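# Press the red block firmly onto the blue block

## Task

Push the red block down onto the blue block so it is fully seated, flush with it rather than resting on its studs, with both blocks left on the table. The fit is tight, so the two must be closely aligned and pushed hard. The joint must hold by itself after the robot lets go, so release the block and move the gripper away at the end.

## Robot and tools

Robot: one xArm7 arm with seven joints and a two-finger parallel gripper. Every call controls this single arm. There is no second arm.

Frame: all positions and orientations are in the scene frame. The origin is on the table surface beneath the arm base, +z points up, and +y is to the left when looking along +x. The base may sit slightly tilted. The reported hand position can be a little wrong, more so at long reach.

Gripper geometry: the fingers point along the gripper's own +z axis and close along its y axis. end_effector_position (the URDF link pinch) is the point between the pads when closed, roughly 2 cm behind the fingertips. Closing pushes the tips about 10 mm further along gripper +z. The opening scale runs from -1 (closed, 0 m) to +1 (fully open, 0.084 m).

Row format: every motion command is a row of 8 plain numbers: x, y, z, qw, qx, qy, qz, opening. x, y, z is an absolute target for the pinch point, in metres, in the scene frame. qw, qx, qy, qz is an absolute target orientation quaternion, w first. opening is an absolute finger setting in [-1, 1]. Repeat the same quaternion in every row to hold an orientation. Do not copy the one from the last result, because it may have drifted.

execute_actions(actions): a list of actions. Each action is a list of 1 to 15 rows, and each row is applied for one 1/30 s step. If an action has fewer than 15 rows, its last row is held for the remaining steps. An empty list moves nothing and just returns state and images. An action is rejected if its target lies more than 0.6 m from the gripper's current position along any gripper axis. If the first action fails that check against the latest reported state, or any action is malformed, the whole call is rejected and nothing moves.

move(target, speed, blocking): target is one 8-number row as above. It is an absolute pose plus an opening, and the opening is applied at the start. The gripper follows a straight path to it, taking 0.5 to 10 s. Paths longer than 10 s stop early, short of the target. Rotation takes the shorter way round.
- speed is in m/s, from 0.002 to 0.5, default 0.25. Turning is capped at twice that value in rad/s.
- The path ignores obstacles. The real gripper lags, can stray, and may exceed speed, especially near full reach.
- Faster contact hits harder. Aiming farther past the contact point presses harder.
- blocking=false returns after 0.5 s while motion continues. Until a result shows the move has ended, other moves and execute_actions are refused. Call wait or stop first.
- The extra "move:" line reports how the move ended: done (at rest near target), off_target, moving, held (a check blocked the final step) or fault. It also lists any limits that acted. limits=paced means the pose was clipped. limits=held means a check blocked steps partway, after which the arm may briefly move much faster than speed. The distance from target is also given.

wait(seconds): 0 to 10. Lets time pass with the last command held, and returns early if a running move ends.

stop(): brakes a running move. Braking needs some distance, more at high speed. The fingers are not stopped.

zoom_image(camera, region): gives an enlarged view of part of the latest image. camera is one of cam_head_left, cam_head_right, cam_high, cam_low, cam_wrist. region is [x0, y0, x1, y1] in pixels from the top-left corner, at most 504x504. All images are 504x504.

read_manual(section): returns only licence text. It is not useful for control.

finished_scene(scene): ends the current scene (pass its number) once the last command has been held, and reports success. It cannot be undone. Replying without any tool call also ends things, so keep calling tools until you are done.

Controller behaviour: at each step the commanded pose is clipped to within 70 mm and 16 degrees of the measured pose. Damped inverse kinematics then tracks it, favouring position over orientation. After an action the arm goes only as far as the last clipped pose, so distant targets need more actions. "Hand target" in a result is the pose currently being driven toward. A "pose unreachable" line means the clearance check (which also counts the base mount) altered or blocked the command. Joints move at most 3.14 rad/s. The elbow stops just short of straight.

Result lines: the state line gives the pinch position (m), quaternion (wxyz) and linear and angular velocities (m/s, rad/s). Joint positions are listed base to tip. grip_measured is the actual finger opening on the -1..1 scale.

Grasping: to hold something, command an opening well below grip_measured. The larger the gap, the harder the squeeze, up to about 24 N per pad for objects up to about 6 cm wide. Commanding the measured value still squeezes lightly. Closing fast can squeeze harder, sometimes enough to spring the fingers open. Brief tugs on held parts or pushes on loose ones may happen, so grip securely.

Safety limits: contact torque at a joint's load limit causes a fault. The arm stops, backs off, freezes for 10 s and skips the rest of the call. Load limits in N m: waist 46, shoulder 46, upper arm roll 27.6, elbow 27.6, forearm roll 27.6, wrist pitch 18.4, wrist roll 18.4. Held weight counts toward these.

Heat: sustained loads heat the motors, even while you are composing a reply. A MOTOR HOT warning appears from 65 °C. At 80 °C an OVER-TEMPERATURE FAULT brakes the arm until it cools. The robot keeps holding your last command while you think, so avoid leaving it pressing.

Cameras: a calibration block gives K, distortion and T_world_to_cam for each camera. These can be off by a few degrees or millimetres. The wrist camera pose is derived from the joint readings.

Avoid: knocking or dropping blocks off the table, fast impacts, and excessive pushes. Press firmly but steadily with good alignment, then open the gripper and lift clear before finishing.

Each tool is called as a command line: name --argument value for each argument, lists and objects as JSON in quotes; but a table of rows of numbers goes row by row, as --pt "numbers of a row", without its own name.

## Session

execute_actions --actions '[]'

Scene clock: 0.00 s.
end_effector_position=(+0.3456, -0.1656, +0.2355) grip_measured=+1.00 end_effector_quat_wxyz=(+0.113, +0.769, -0.592, -0.211) end_effector_velocity=(+0.000, +0.000, +0.000) end_effector_angular_velocity=(+0.001, -0.001, +0.000)
Joint positions: [-0.409 -1.     0.282  0.712  0.004  1.565  0.968  0.084]
Joint velocities: [ 0.    -0.    -0.     0.     0.001 -0.    -0.001 -0.   ]
Hand target: +0.346, -0.166, +0.236; +0.113, +0.769, -0.592, -0.211

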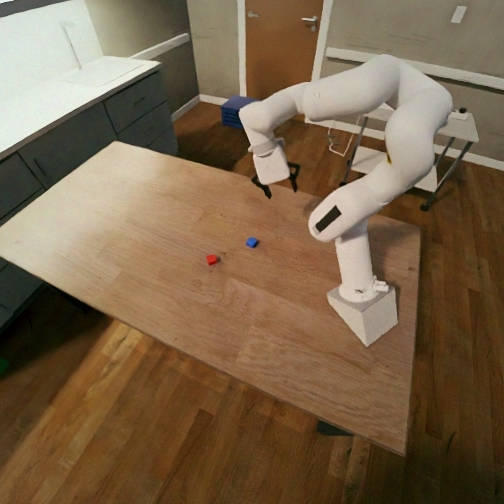

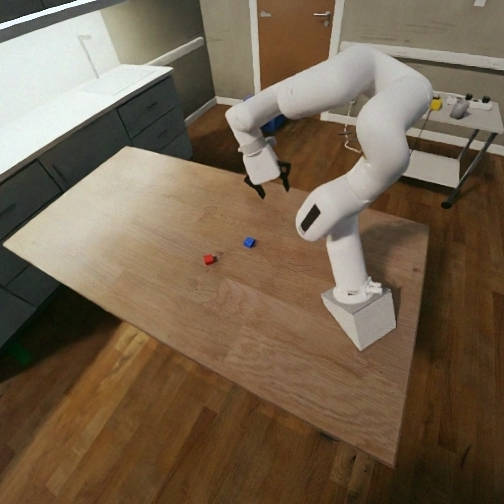

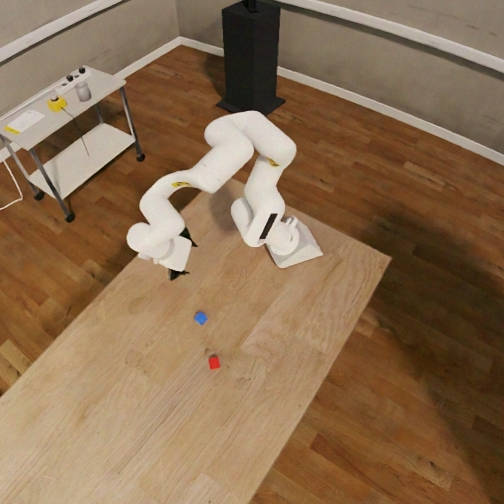

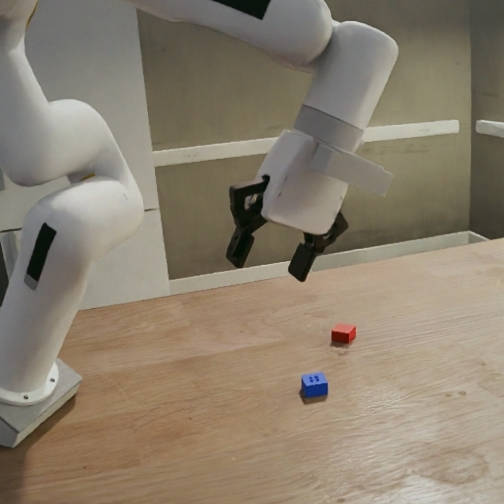

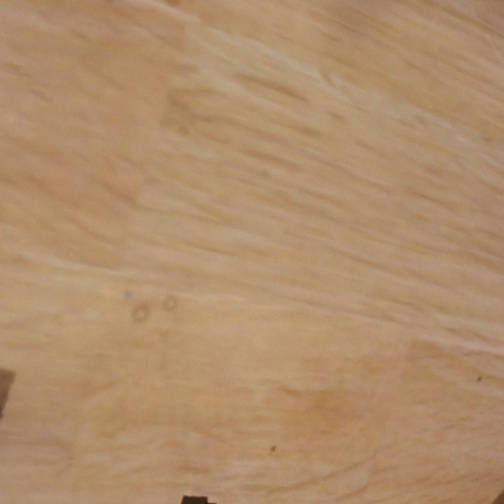

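move --target '[0.475,0.035,0.2,0,1,0,0,1]'

Scene clock: 3.33 s.
end_effector_position=(+0.4745, +0.0345, +0.1998) grip_measured=+1.00 end_effector_quat_wxyz=(+0.003, +1.000, +0.000, +0.000) end_effector_velocity=(+0.001, +0.001, +0.001) end_effector_angular_velocity=(+0.001, -0.004, +0.003)
Joint positions: [-0.031 -0.751  0.643  0.67  -0.107  0.952  0.427  0.084]
Joint velocities: [ 0.001 -0.     0.     0.001 -0.001 -0.002 -0.001 -0.   ]
Hand target: +0.475, +0.035, +0.200; +0.002, +1.000, +0.001, +0.001
Off the commanded pose: 0.001 m, 0 deg.
move: done
camera_calibration (this result's frames):
cam_wrist: T_world_to_cam=[[-0.00036575, -0.999996, -0.00282817, 0.0688979], [-0.999992, 0.00037722, -0.00405613, 0.543445], [0.00405718, 0.00282666, -0.999988, 0.330819], [0, 0, 0, 1]] pos_world=[0.542123, 0.0677575, 0.333214]

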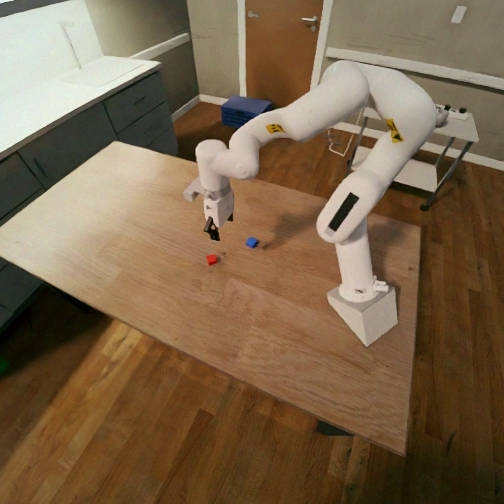

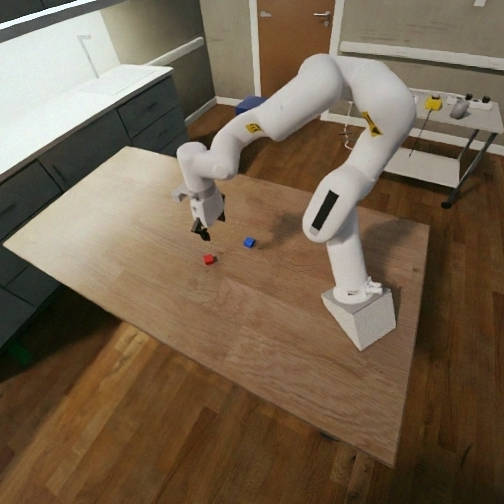

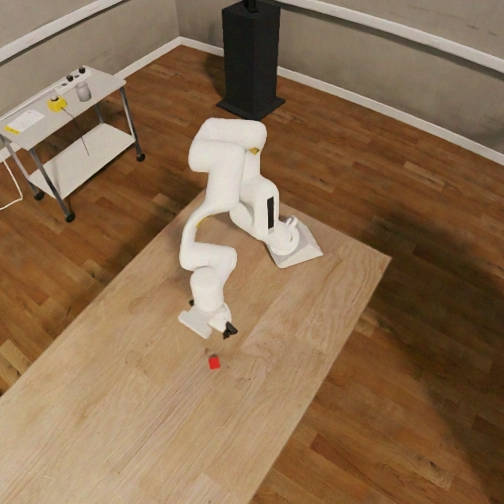

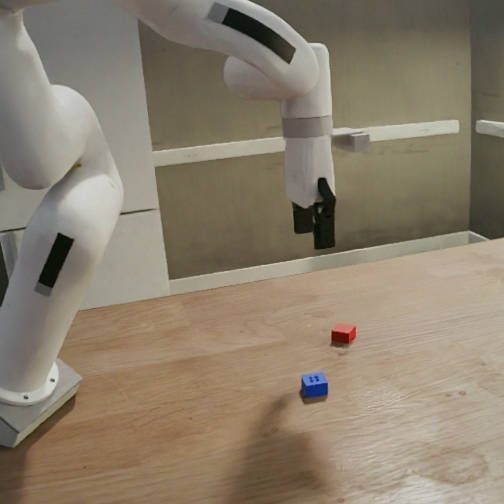

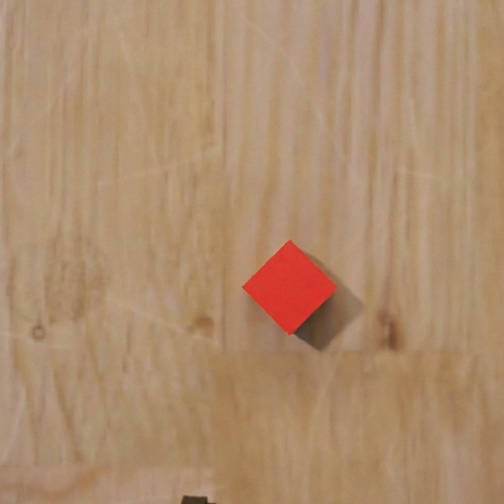

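move --target '[0.38,-0.09,0.2,0,1,0,0,1]'

Scene clock: 4.50 s.
end_effector_position=(+0.3805, -0.0897, +0.1997) grip_measured=+1.00 end_effector_quat_wxyz=(-0.000, +1.000, +0.000, -0.001) end_effector_velocity=(-0.001, -0.001, -0.001) end_effector_angular_velocity=(+0.003, +0.001, -0.003)
Joint positions: [ 0.094 -1.253  0.274  0.339 -0.13   1.093  0.108  0.084]
Joint velocities: [-0.    -0.004 -0.005 -0.003  0.001  0.001 -0.003 -0.   ]
Hand target: +0.380, -0.090, +0.200; -0.000, +1.000, -0.000, -0.000
Off the commanded pose: 0.001 m, 0 deg.
move: done
camera_calibration (this result's frames):
cam_wrist: T_world_to_cam=[[-0.00069336, -0.999963, -0.00856667, -0.0540385], [-0.999998, 0.00071009, -0.00194994, 0.449067], [0.00195595, 0.0085653, -0.999961, 0.332783], [0, 0, 0, 1]] pos_world=[0.448378, -0.0572057, 0.333183]

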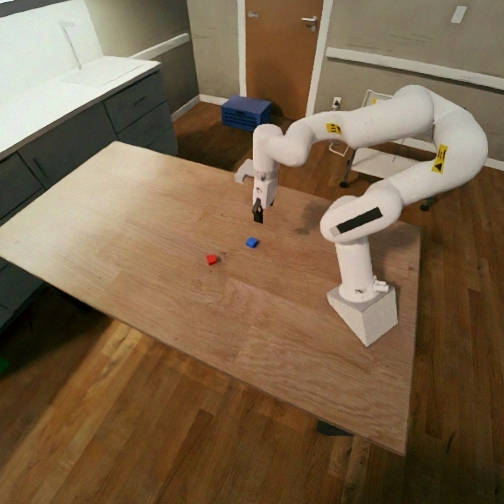

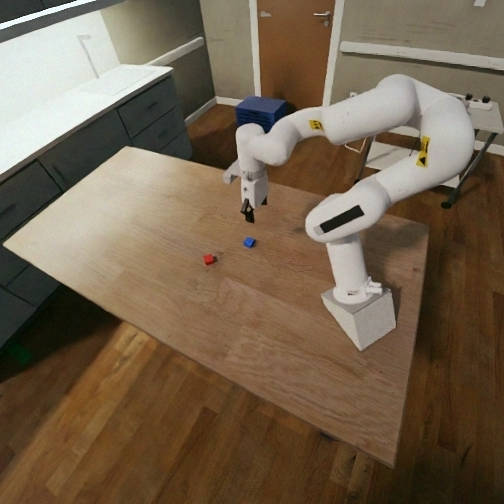

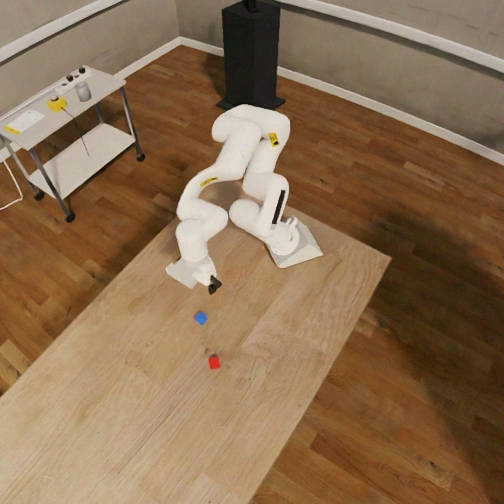

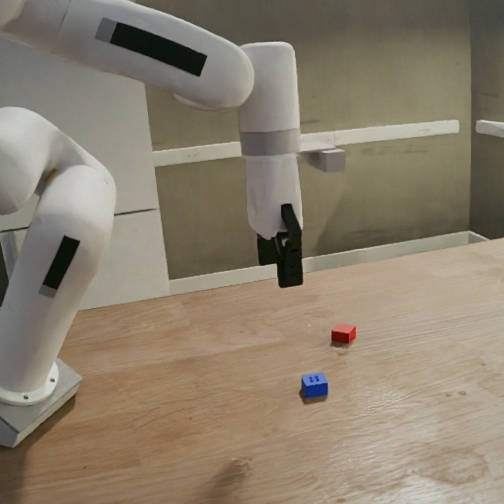

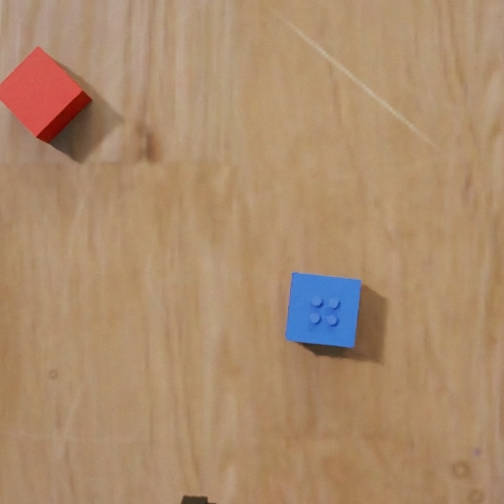

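move --target '[0.5275,0.0525,0.08,0,0.9259,-0.3778,0,1]'

move --target '[0.5275,0.0525,0.03,0,0.9259,-0.3778,0,1]' --speed 0.08

Scene clock: 6.77 s.
end_effector_position=(+0.5268, +0.0528, +0.0807) grip_measured=+1.00 end_effector_quat_wxyz=(-0.000, +0.926, -0.378, +0.001) end_effector_velocity=(+0.000, -0.000, -0.001) end_effector_angular_velocity=(-0.002, +0.001, -0.001)
Joint positions: [-0.528 -0.416  1.012  0.737 -0.249  0.602  1.296  0.084]
Joint velocities: [-0.006  0.002  0.006  0.003 -0.003  0.002  0.004 -0.   ]
Hand target: +0.527, +0.053, +0.081; -0.000, +0.926, -0.378, +0.000
Off the commanded pose: 0.001 m, 0 deg.
move: done
camera_calibration (this result's frames):
cam_wrist: T_world_to_cam=[[-0.699902, -0.714187, -0.00862306, 0.440799], [-0.714184, 0.699947, -0.00398159, 0.407752], [0.00887929, 0.00337172, -0.999955, 0.208947], [0, 0, 0, 1]] pos_world=[0.597871, 0.0287032, 0.214362]

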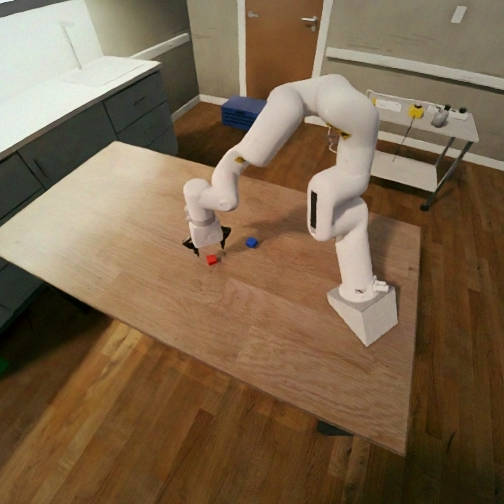

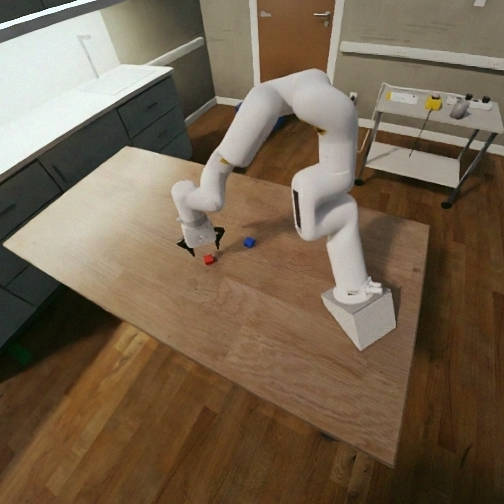

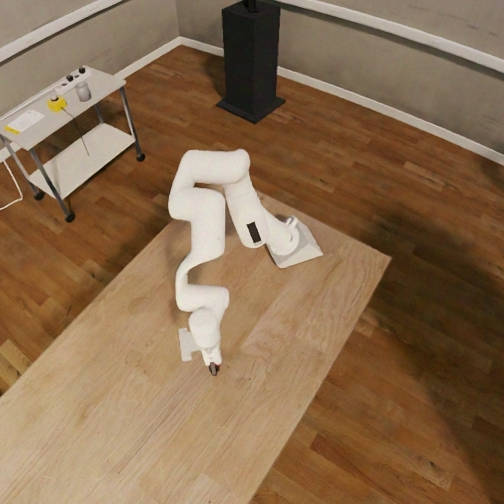

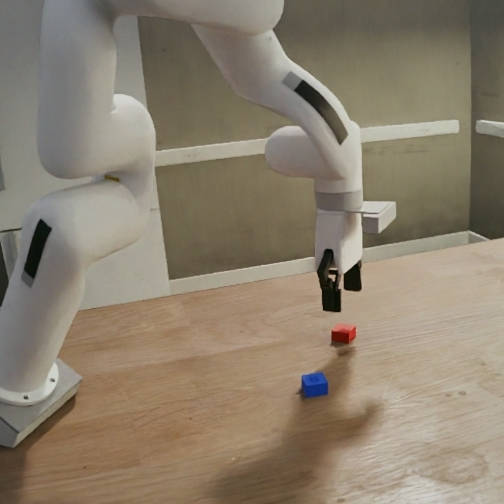

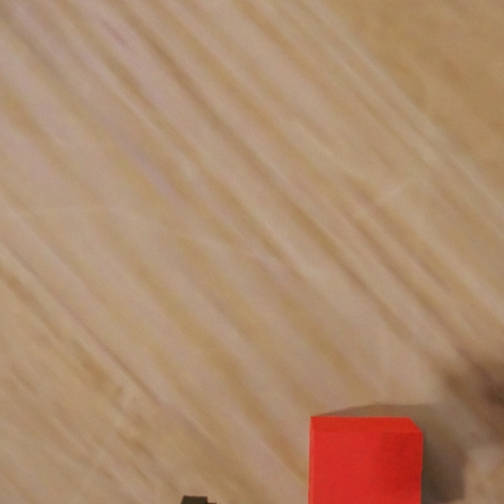

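Scene clock: 7.73 s.
end_effector_position=(+0.5277, +0.0529, +0.0305) grip_measured=+1.00 end_effector_quat_wxyz=(-0.000, +0.926, -0.378, +0.000) end_effector_velocity=(-0.001, -0.001, -0.001) end_effector_angular_velocity=(-0.003, +0.002, -0.003)
Joint positions: [-0.784 -0.272  1.217  0.747 -0.476  0.494  1.459  0.084]
Joint velocities: [-0.009  0.001  0.007  0.    -0.004  0.002  0.006 -0.   ]
Hand target: +0.528, +0.053, +0.030; -0.000, +0.926, -0.378, +0.000
Off the commanded pose: 0.001 m, 0 deg.
move: done
camera_calibration (this result's frames):
cam_wrist: T_world_to_cam=[[-0.699947, -0.714137, -0.00907668, 0.441121], [-0.714139, 0.699995, -0.00352975, 0.408069], [0.00887435, 0.00401137, -0.999953, 0.1587], [0, 0, 0, 1]] pos_world=[0.598772, 0.028738, 0.164137]

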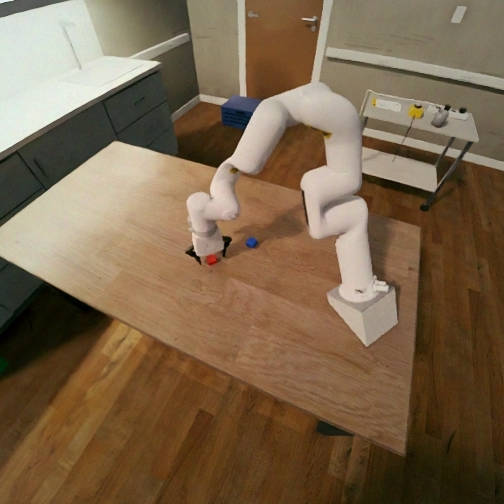

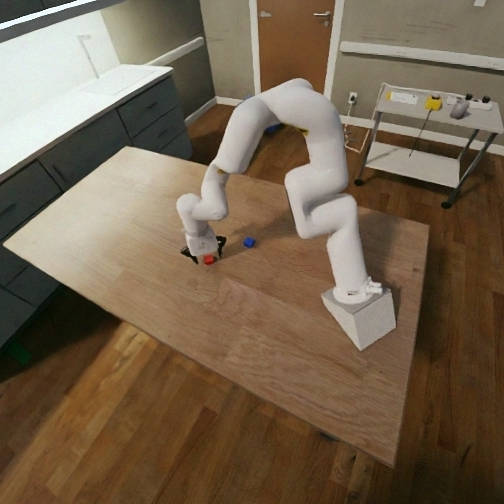

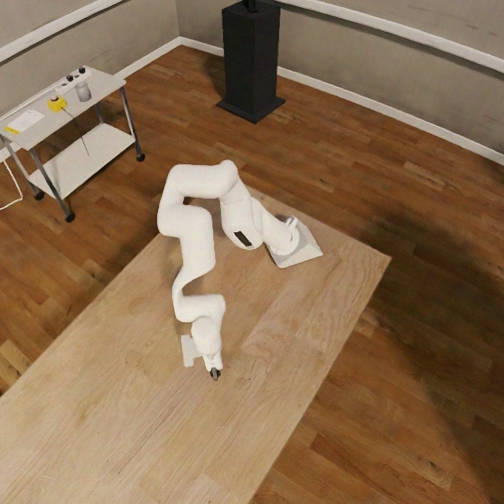

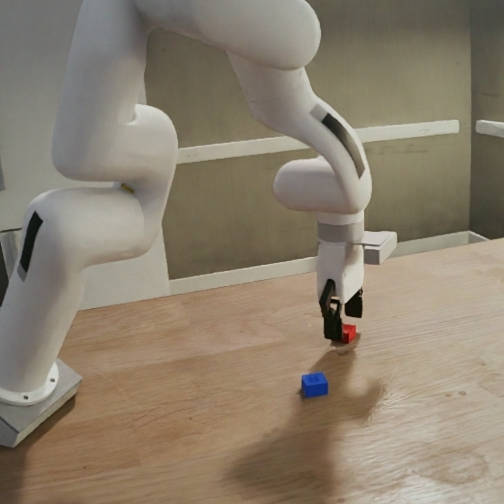

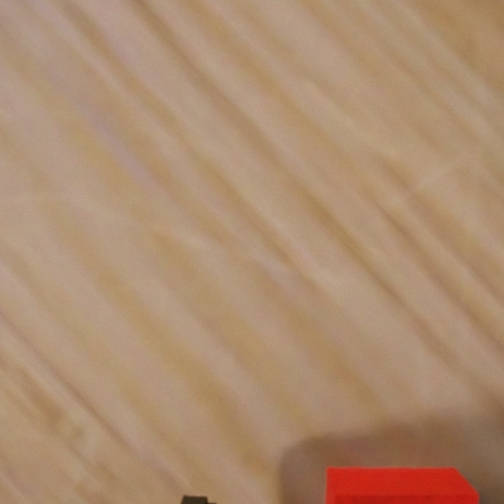

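move --target '[0.5275,0.0525,0.026,0,0.9259,-0.3778,0,-0.6]' --speed 0.05

move --target '[0.4224,-0.0867,0.081,0,0.9987,-0.0515,0,-0.6]' --speed 0.2

Scene clock: 8.57 s.
end_effector_position=(+0.5293, +0.0539, +0.0275) grip_measured=-0.28 end_effector_quat_wxyz=(-0.002, +0.926, -0.377, +0.002) end_effector_velocity=(-0.001, -0.001, -0.002) end_effector_angular_velocity=(+0.002, +0.003, -0.002)
Joint positions: [-0.817 -0.261  1.247  0.752 -0.499  0.486  1.475  0.032]
Joint velocities: [-0.006  0.003  0.001 -0.003 -0.    -0.005 -0.001 -0.   ]
Hand target: +0.528, +0.053, +0.026; -0.000, +0.926, -0.378, +0.000
Off the commanded pose: 0.003 m, 0 deg.
move: done
camera_calibration (this result's frames):
cam_wrist: T_world_to_cam=[[-0.699126, -0.714886, -0.0126573, 0.442603], [-0.714886, 0.699221, -0.0053474, 0.409054], [0.0126731, 0.00531005, -0.999906, 0.153543], [0, 0, 0, 1]] pos_world=[0.599917, 0.0295767, 0.161318]

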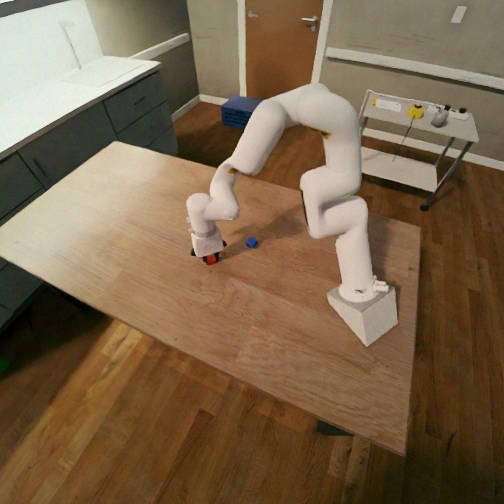

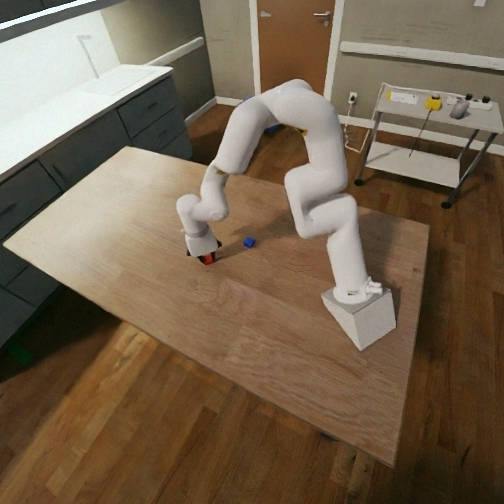

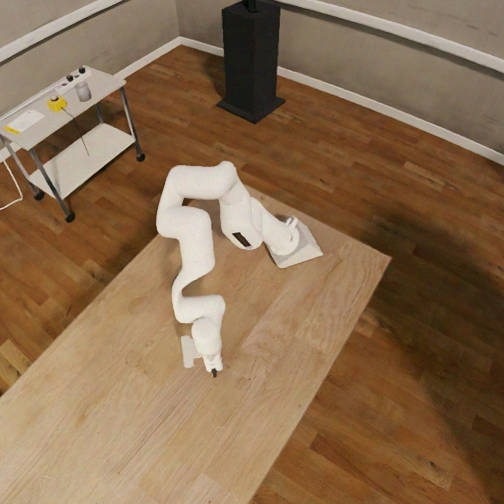

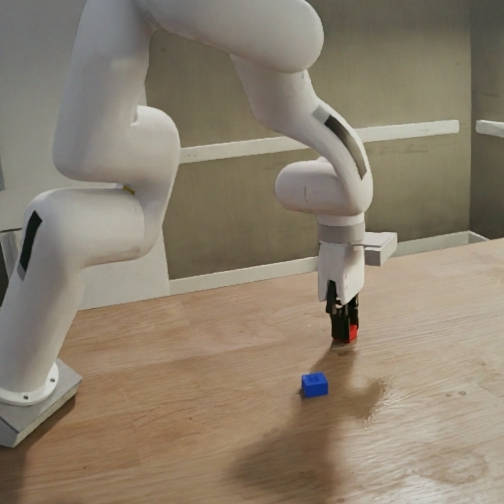

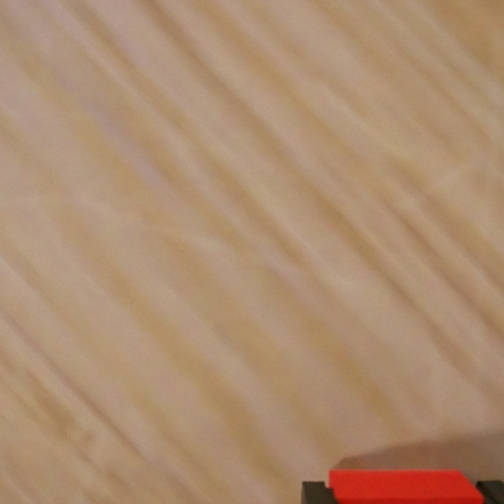

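Scene clock: 10.63 s.
end_effector_position=(+0.4226, -0.0865, +0.0803) grip_measured=-0.28 end_effector_quat_wxyz=(-0.000, +0.999, -0.051, -0.001) end_effector_velocity=(-0.001, -0.001, -0.000) end_effector_angular_velocity=(+0.001, +0.002, -0.000)
Joint positions: [-0.15  -0.786  0.355  0.29  -0.176  0.534  0.233  0.032]
Joint velocities: [ 0.    -0.001 -0.004 -0.002  0.001  0.001 -0.004 -0.   ]
Hand target: +0.423, -0.087, +0.080; -0.000, +0.999, -0.051, -0.001
Off the commanded pose: 0.001 m, 0 deg.
move: done
camera_calibration (this result's frames):
cam_wrist: T_world_to_cam=[[-0.103632, -0.994578, -0.00869004, -0.00782235], [-0.994613, 0.103648, -0.00135144, 0.497548], [0.00224482, 0.00850317, -0.999961, 0.213213], [0, 0, 0, 1]] pos_world=[0.493579, -0.0611628, 0.213809]

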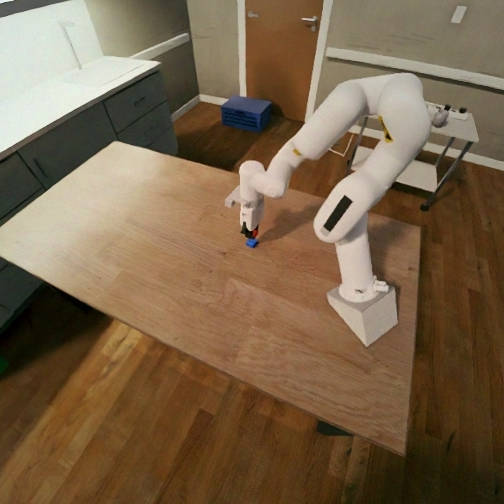

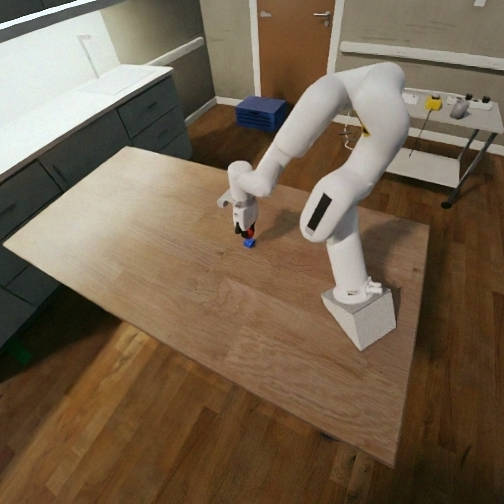

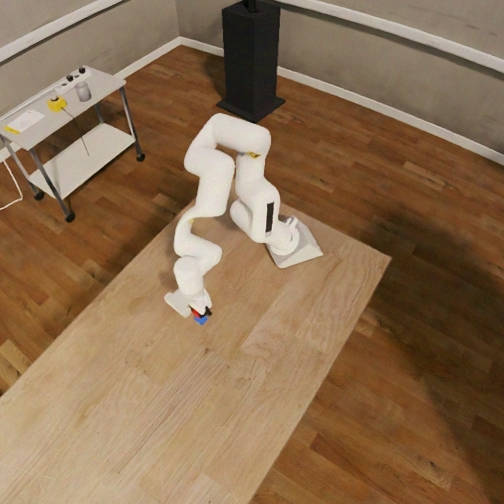

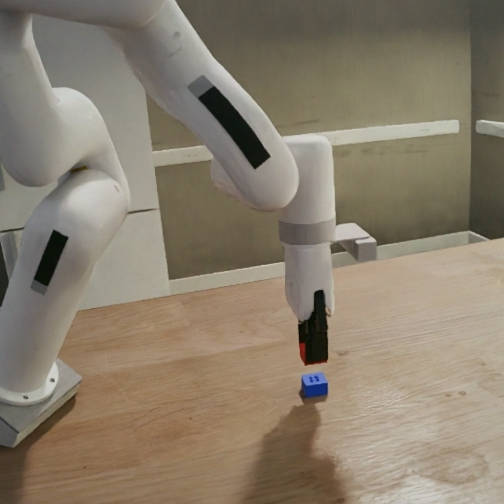

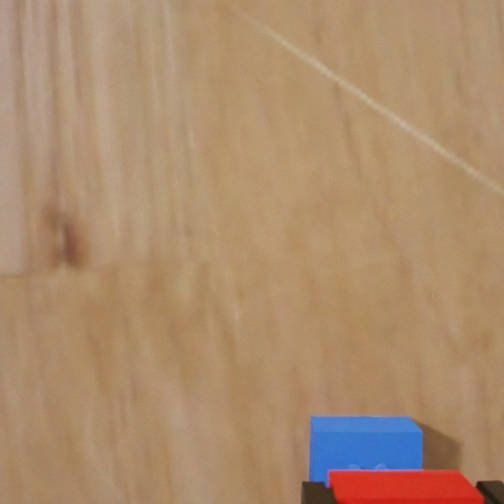

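move --target '[0.4224,-0.0867,0.056,0,0.9987,-0.0515,0,-0.6]' --speed 0.05

zoom_image --camera "cam_wrist" --region '[280,400,504,504]'

Scene clock: 11.53 s.
end_effector_position=(+0.4225, -0.0866, +0.0562) grip_measured=-0.28 end_effector_quat_wxyz=(-0.000, +0.999, -0.051, +0.000) end_effector_velocity=(+0.001, -0.000, +0.000) end_effector_angular_velocity=(-0.001, -0.002, +0.001)
Joint positions: [-0.211 -0.698  0.382  0.279 -0.213  0.424  0.258  0.032]
Joint velocities: [-0.001 -0.     0.001  0.    -0.002 -0.002  0.    -0.   ]
Hand target: +0.422, -0.087, +0.056; -0.000, +0.999, -0.051, +0.000
Off the commanded pose: 0.000 m, 0 deg.
move: done
camera_calibration (this result's frames):
cam_wrist: T_world_to_cam=[[-0.103879, -0.994557, -0.00812997, -0.00810874], [-0.99458, 0.103911, -0.00352705, 0.497572], [0.00435265, 0.00771953, -0.999961, 0.188143], [0, 0, 0, 1]] pos_world=[0.493215, -0.06122, 0.189824]

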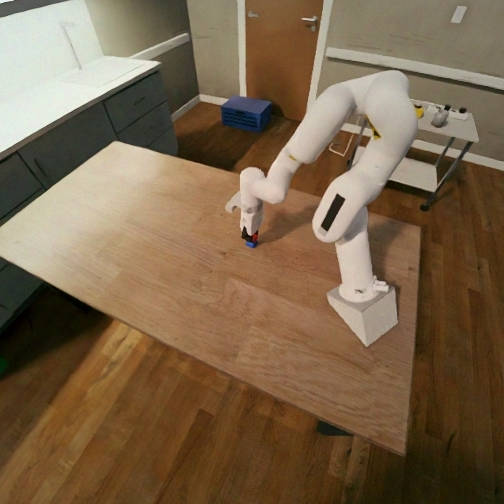

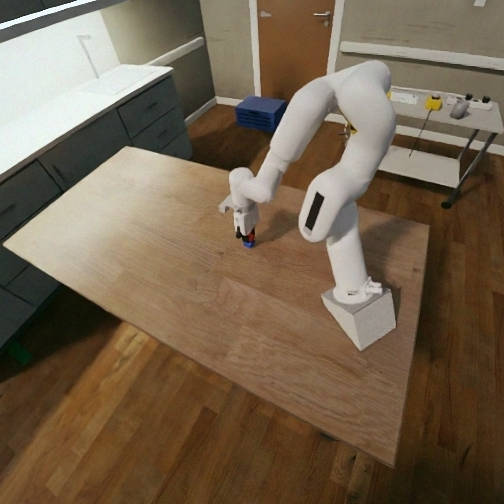

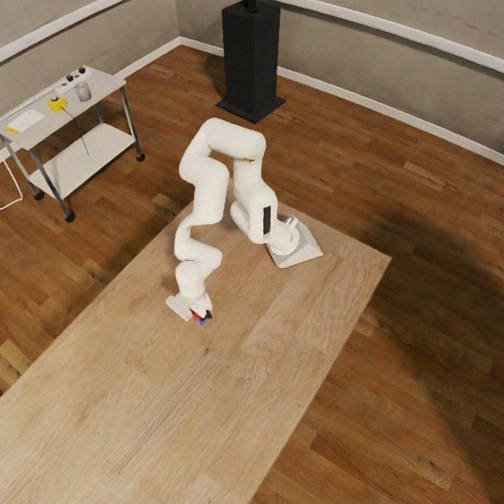

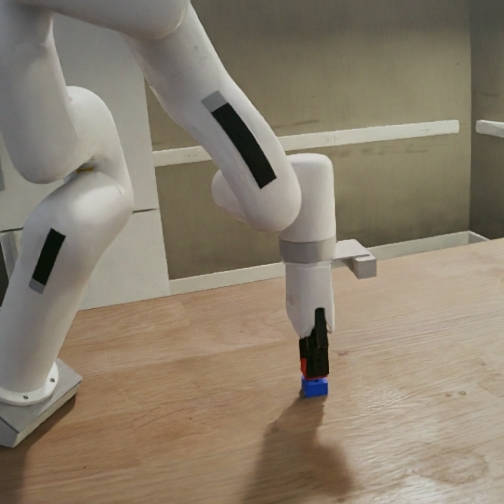

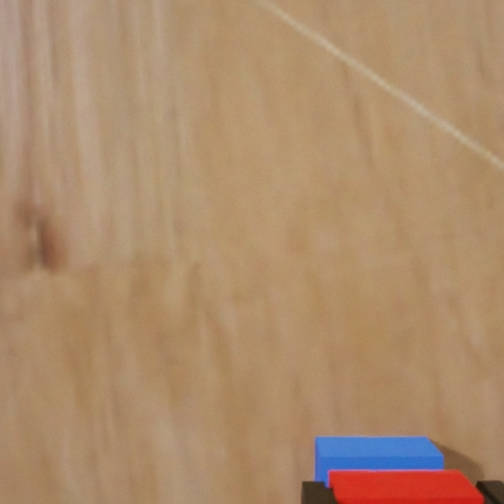

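Region (280, 400, 504, 504) of cam_wrist's 504x504 image, scaled by 2.250, with more detail than that image has; it fills the top 234 rows of this view, and the rest is white.

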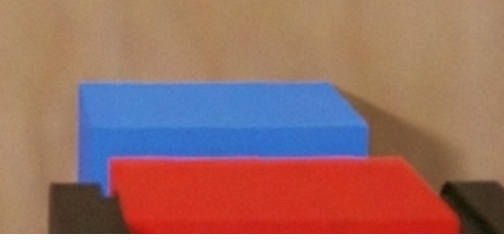

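move --target '[0.4225,-0.0861,0.042,0,0.9987,-0.0515,0,-1]' --speed 0.02

zoom_image --camera "cam_low" --region '[260,300,380,420]'

Scene clock: 13.17 s.
end_effector_position=(+0.4251, -0.0862, +0.0436) grip_measured=-0.28 end_effector_quat_wxyz=(-0.000, +0.999, -0.052, +0.003) end_effector_velocity=(-0.002, -0.000, -0.002) end_effector_angular_velocity=(-0.000, +0.006, +0.001)
Joint positions: [-0.255 -0.643  0.408  0.281 -0.239  0.359  0.278  0.032]
Joint velocities: [-0.004  0.003  0.002 -0.003 -0.001 -0.001  0.    -0.   ]
Hand target: +0.422, -0.086, +0.042; -0.000, +0.999, -0.051, +0.000
Off the commanded pose: 0.003 m, 0 deg.
move: done
camera_calibration (this result's frames):
cam_wrist: T_world_to_cam=[[-0.103991, -0.994543, -0.00833784, -0.00750413], [-0.994523, 0.10407, -0.00963328, 0.500304], [0.0104484, 0.00729039, -0.999919, 0.172824], [0, 0, 0, 1]] pos_world=[0.494978, -0.0607898, 0.177567]

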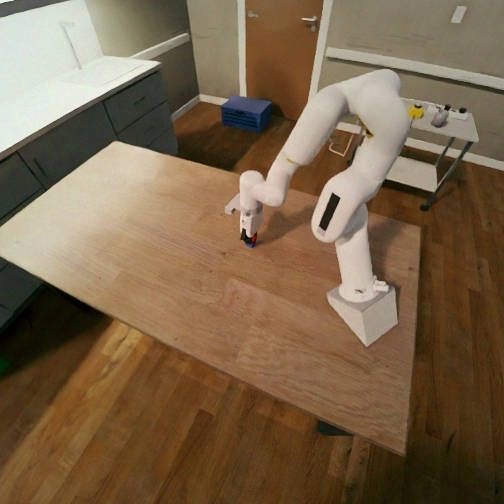

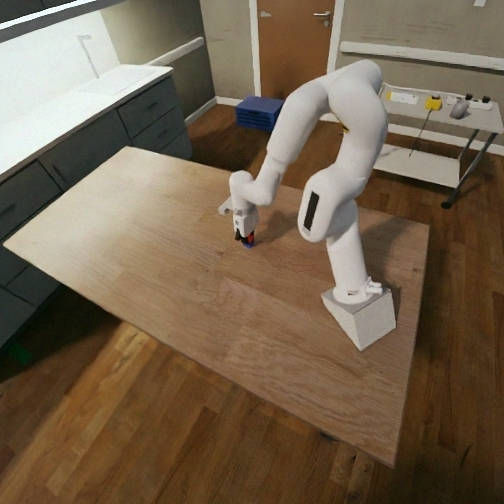

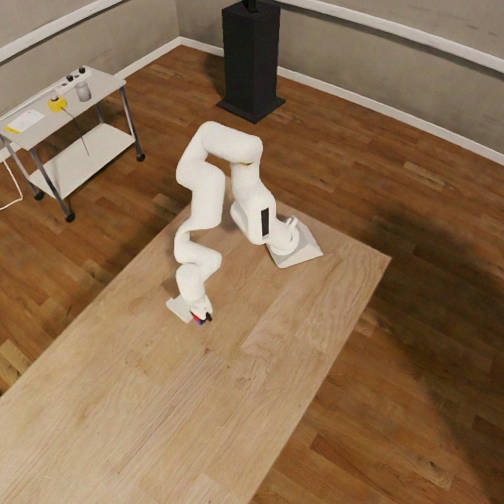

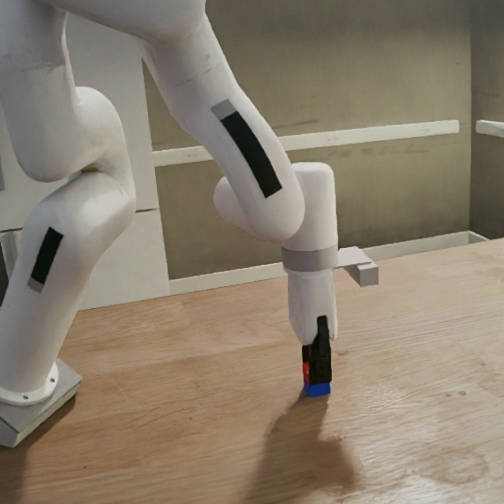

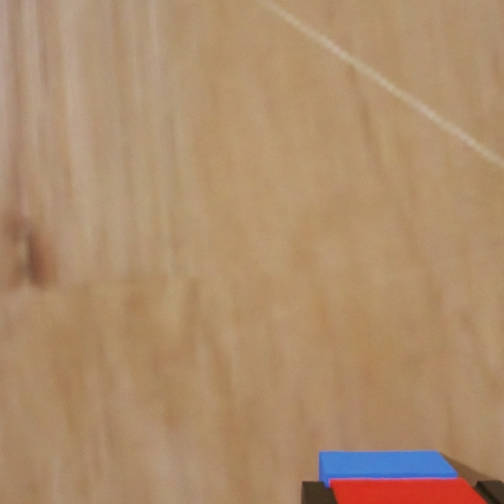

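Region (260, 300, 380, 420) of cam_low's 504x504 image, scaled by 4.200, with more detail than that image has.

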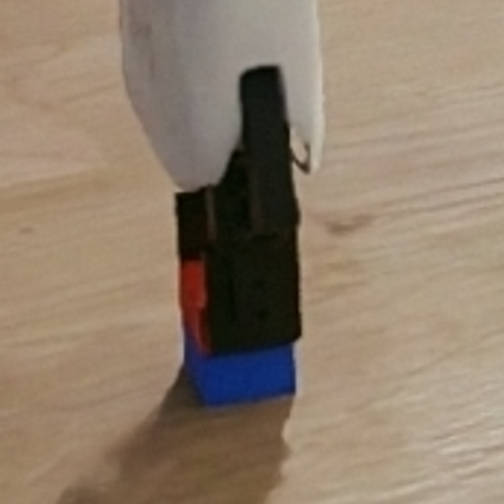

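move --target '[0.4225,-0.0861,0.044,0,0.9987,-0.0515,0,0.3]' --speed 0.02

move --target '[0.4225,-0.0861,0.1,0,0.9987,-0.0515,0,0.3]' --speed 0.1

zoom_image --camera "cam_low" --region '[260,300,380,420]'

Scene clock: 13.97 s.
end_effector_position=(+0.4224, -0.0861, +0.0439) grip_measured=+0.29 end_effector_quat_wxyz=(-0.000, +0.999, -0.052, -0.000) end_effector_velocity=(+0.001, +0.000, +0.001) end_effector_angular_velocity=(+0.000, -0.002, +0.002)
Joint positions: [-0.249 -0.649  0.404  0.278 -0.236  0.37   0.276  0.056]
Joint velocities: [ 0.001 -0.001  0.     0.001  0.    -0.    -0.001 -0.   ]
Hand target: +0.422, -0.086, +0.044; -0.000, +0.999, -0.051, -0.000
Off the commanded pose: 0.000 m, 0 deg.
move: done
camera_calibration (this result's frames):
cam_wrist: T_world_to_cam=[[-0.103931, -0.994553, -0.00787836, -0.00771791], [-0.994578, 0.103954, -0.0026692, 0.497268], [0.00347365, 0.00755824, -0.999965, 0.176164], [0, 0, 0, 1]] pos_world=[0.493158, -0.0607006, 0.177424]

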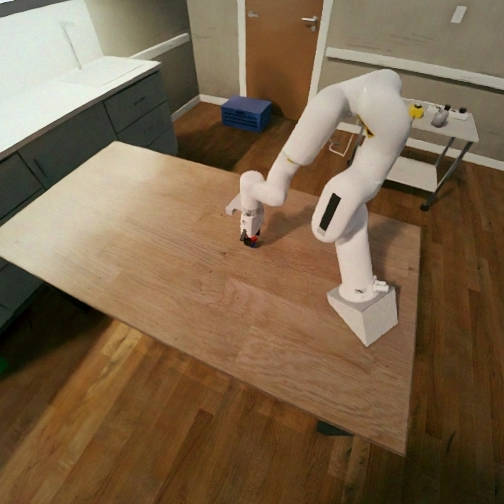

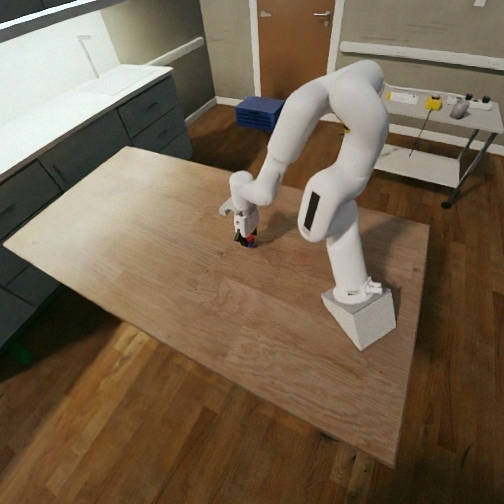

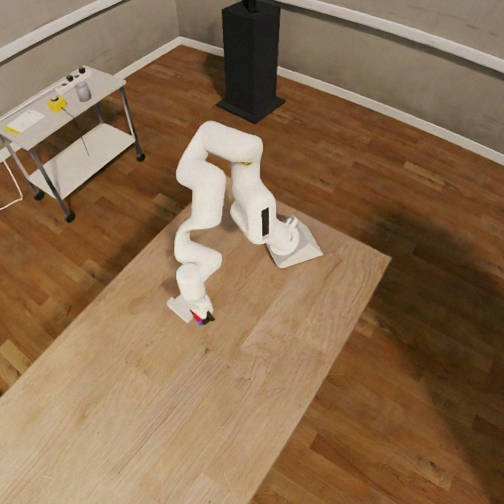

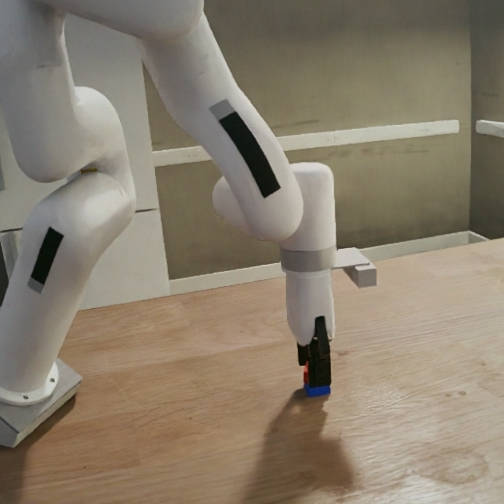

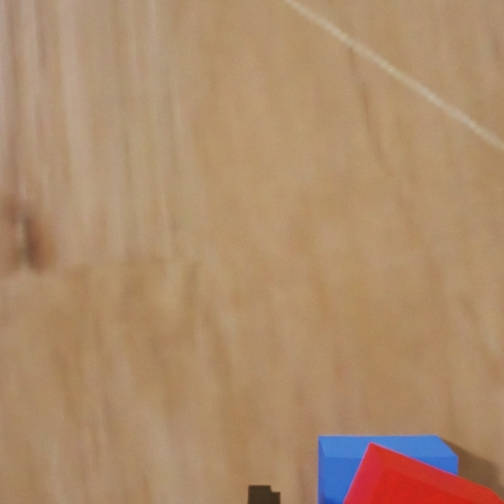

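Scene clock: 14.90 s.
end_effector_position=(+0.4223, -0.0863, +0.0995) grip_measured=+0.29 end_effector_quat_wxyz=(+0.000, +0.999, -0.052, -0.001) end_effector_velocity=(+0.001, -0.000, +0.001) end_effector_angular_velocity=(-0.001, -0.003, -0.001)
Joint positions: [-0.117 -0.854  0.347  0.302 -0.149  0.617  0.218  0.056]
Joint velocities: [ 0.    -0.002 -0.     0.003 -0.     0.002  0.001 -0.   ]
Hand target: +0.423, -0.086, +0.100; +0.000, +0.999, -0.052, -0.000
Off the commanded pose: 0.001 m, 0 deg.
move: done
camera_calibration (this result's frames):
cam_wrist: T_world_to_cam=[[-0.10404, -0.994547, -0.007252, -0.00752764], [-0.994569, 0.104057, -0.00203888, 0.497315], [0.00278238, 0.00700049, -0.999972, 0.231983], [0, 0, 0, 1]] pos_world=[0.493186, -0.0608597, 0.232936]

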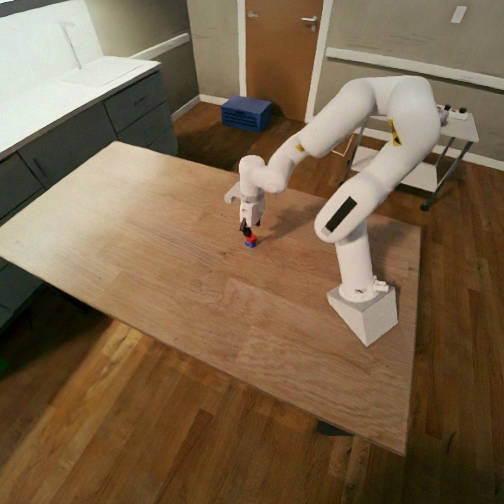

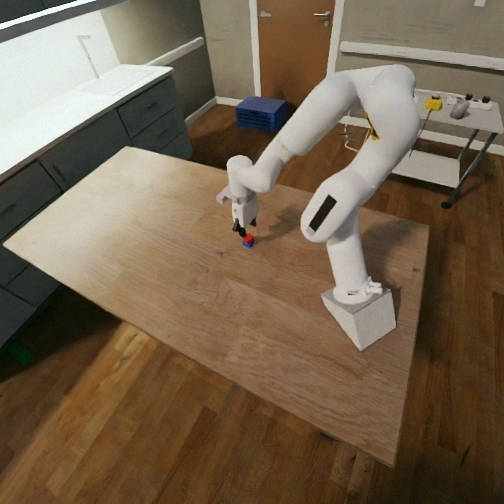

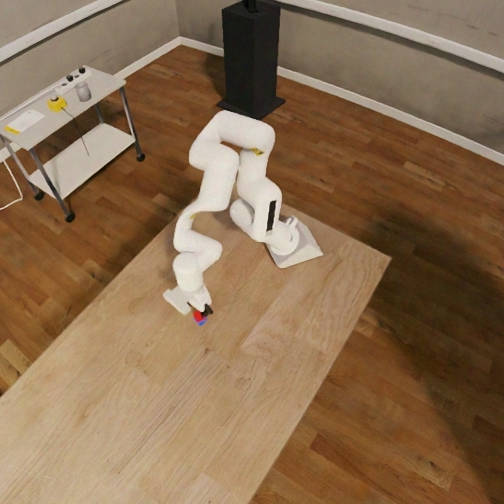

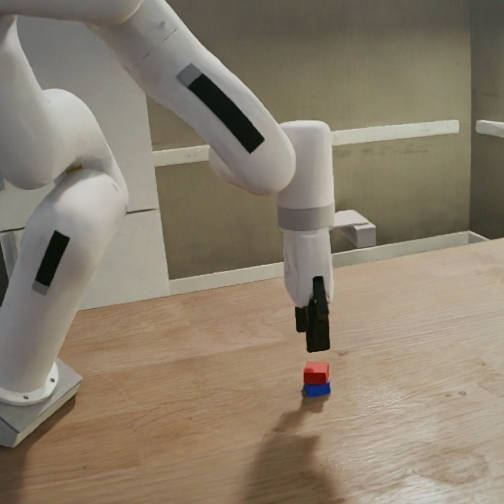

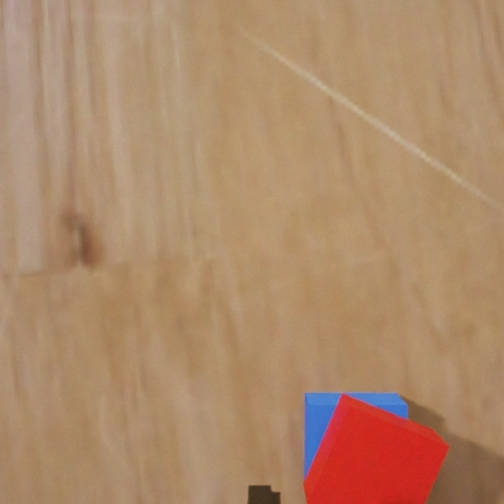

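Region (260, 300, 380, 420) of cam_low's 504x504 image, scaled by 4.200, with more detail than that image has.

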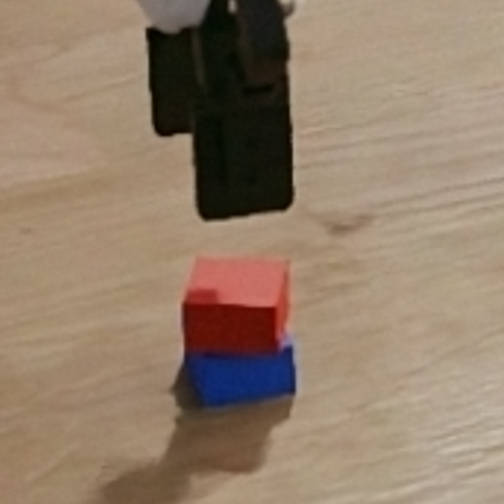

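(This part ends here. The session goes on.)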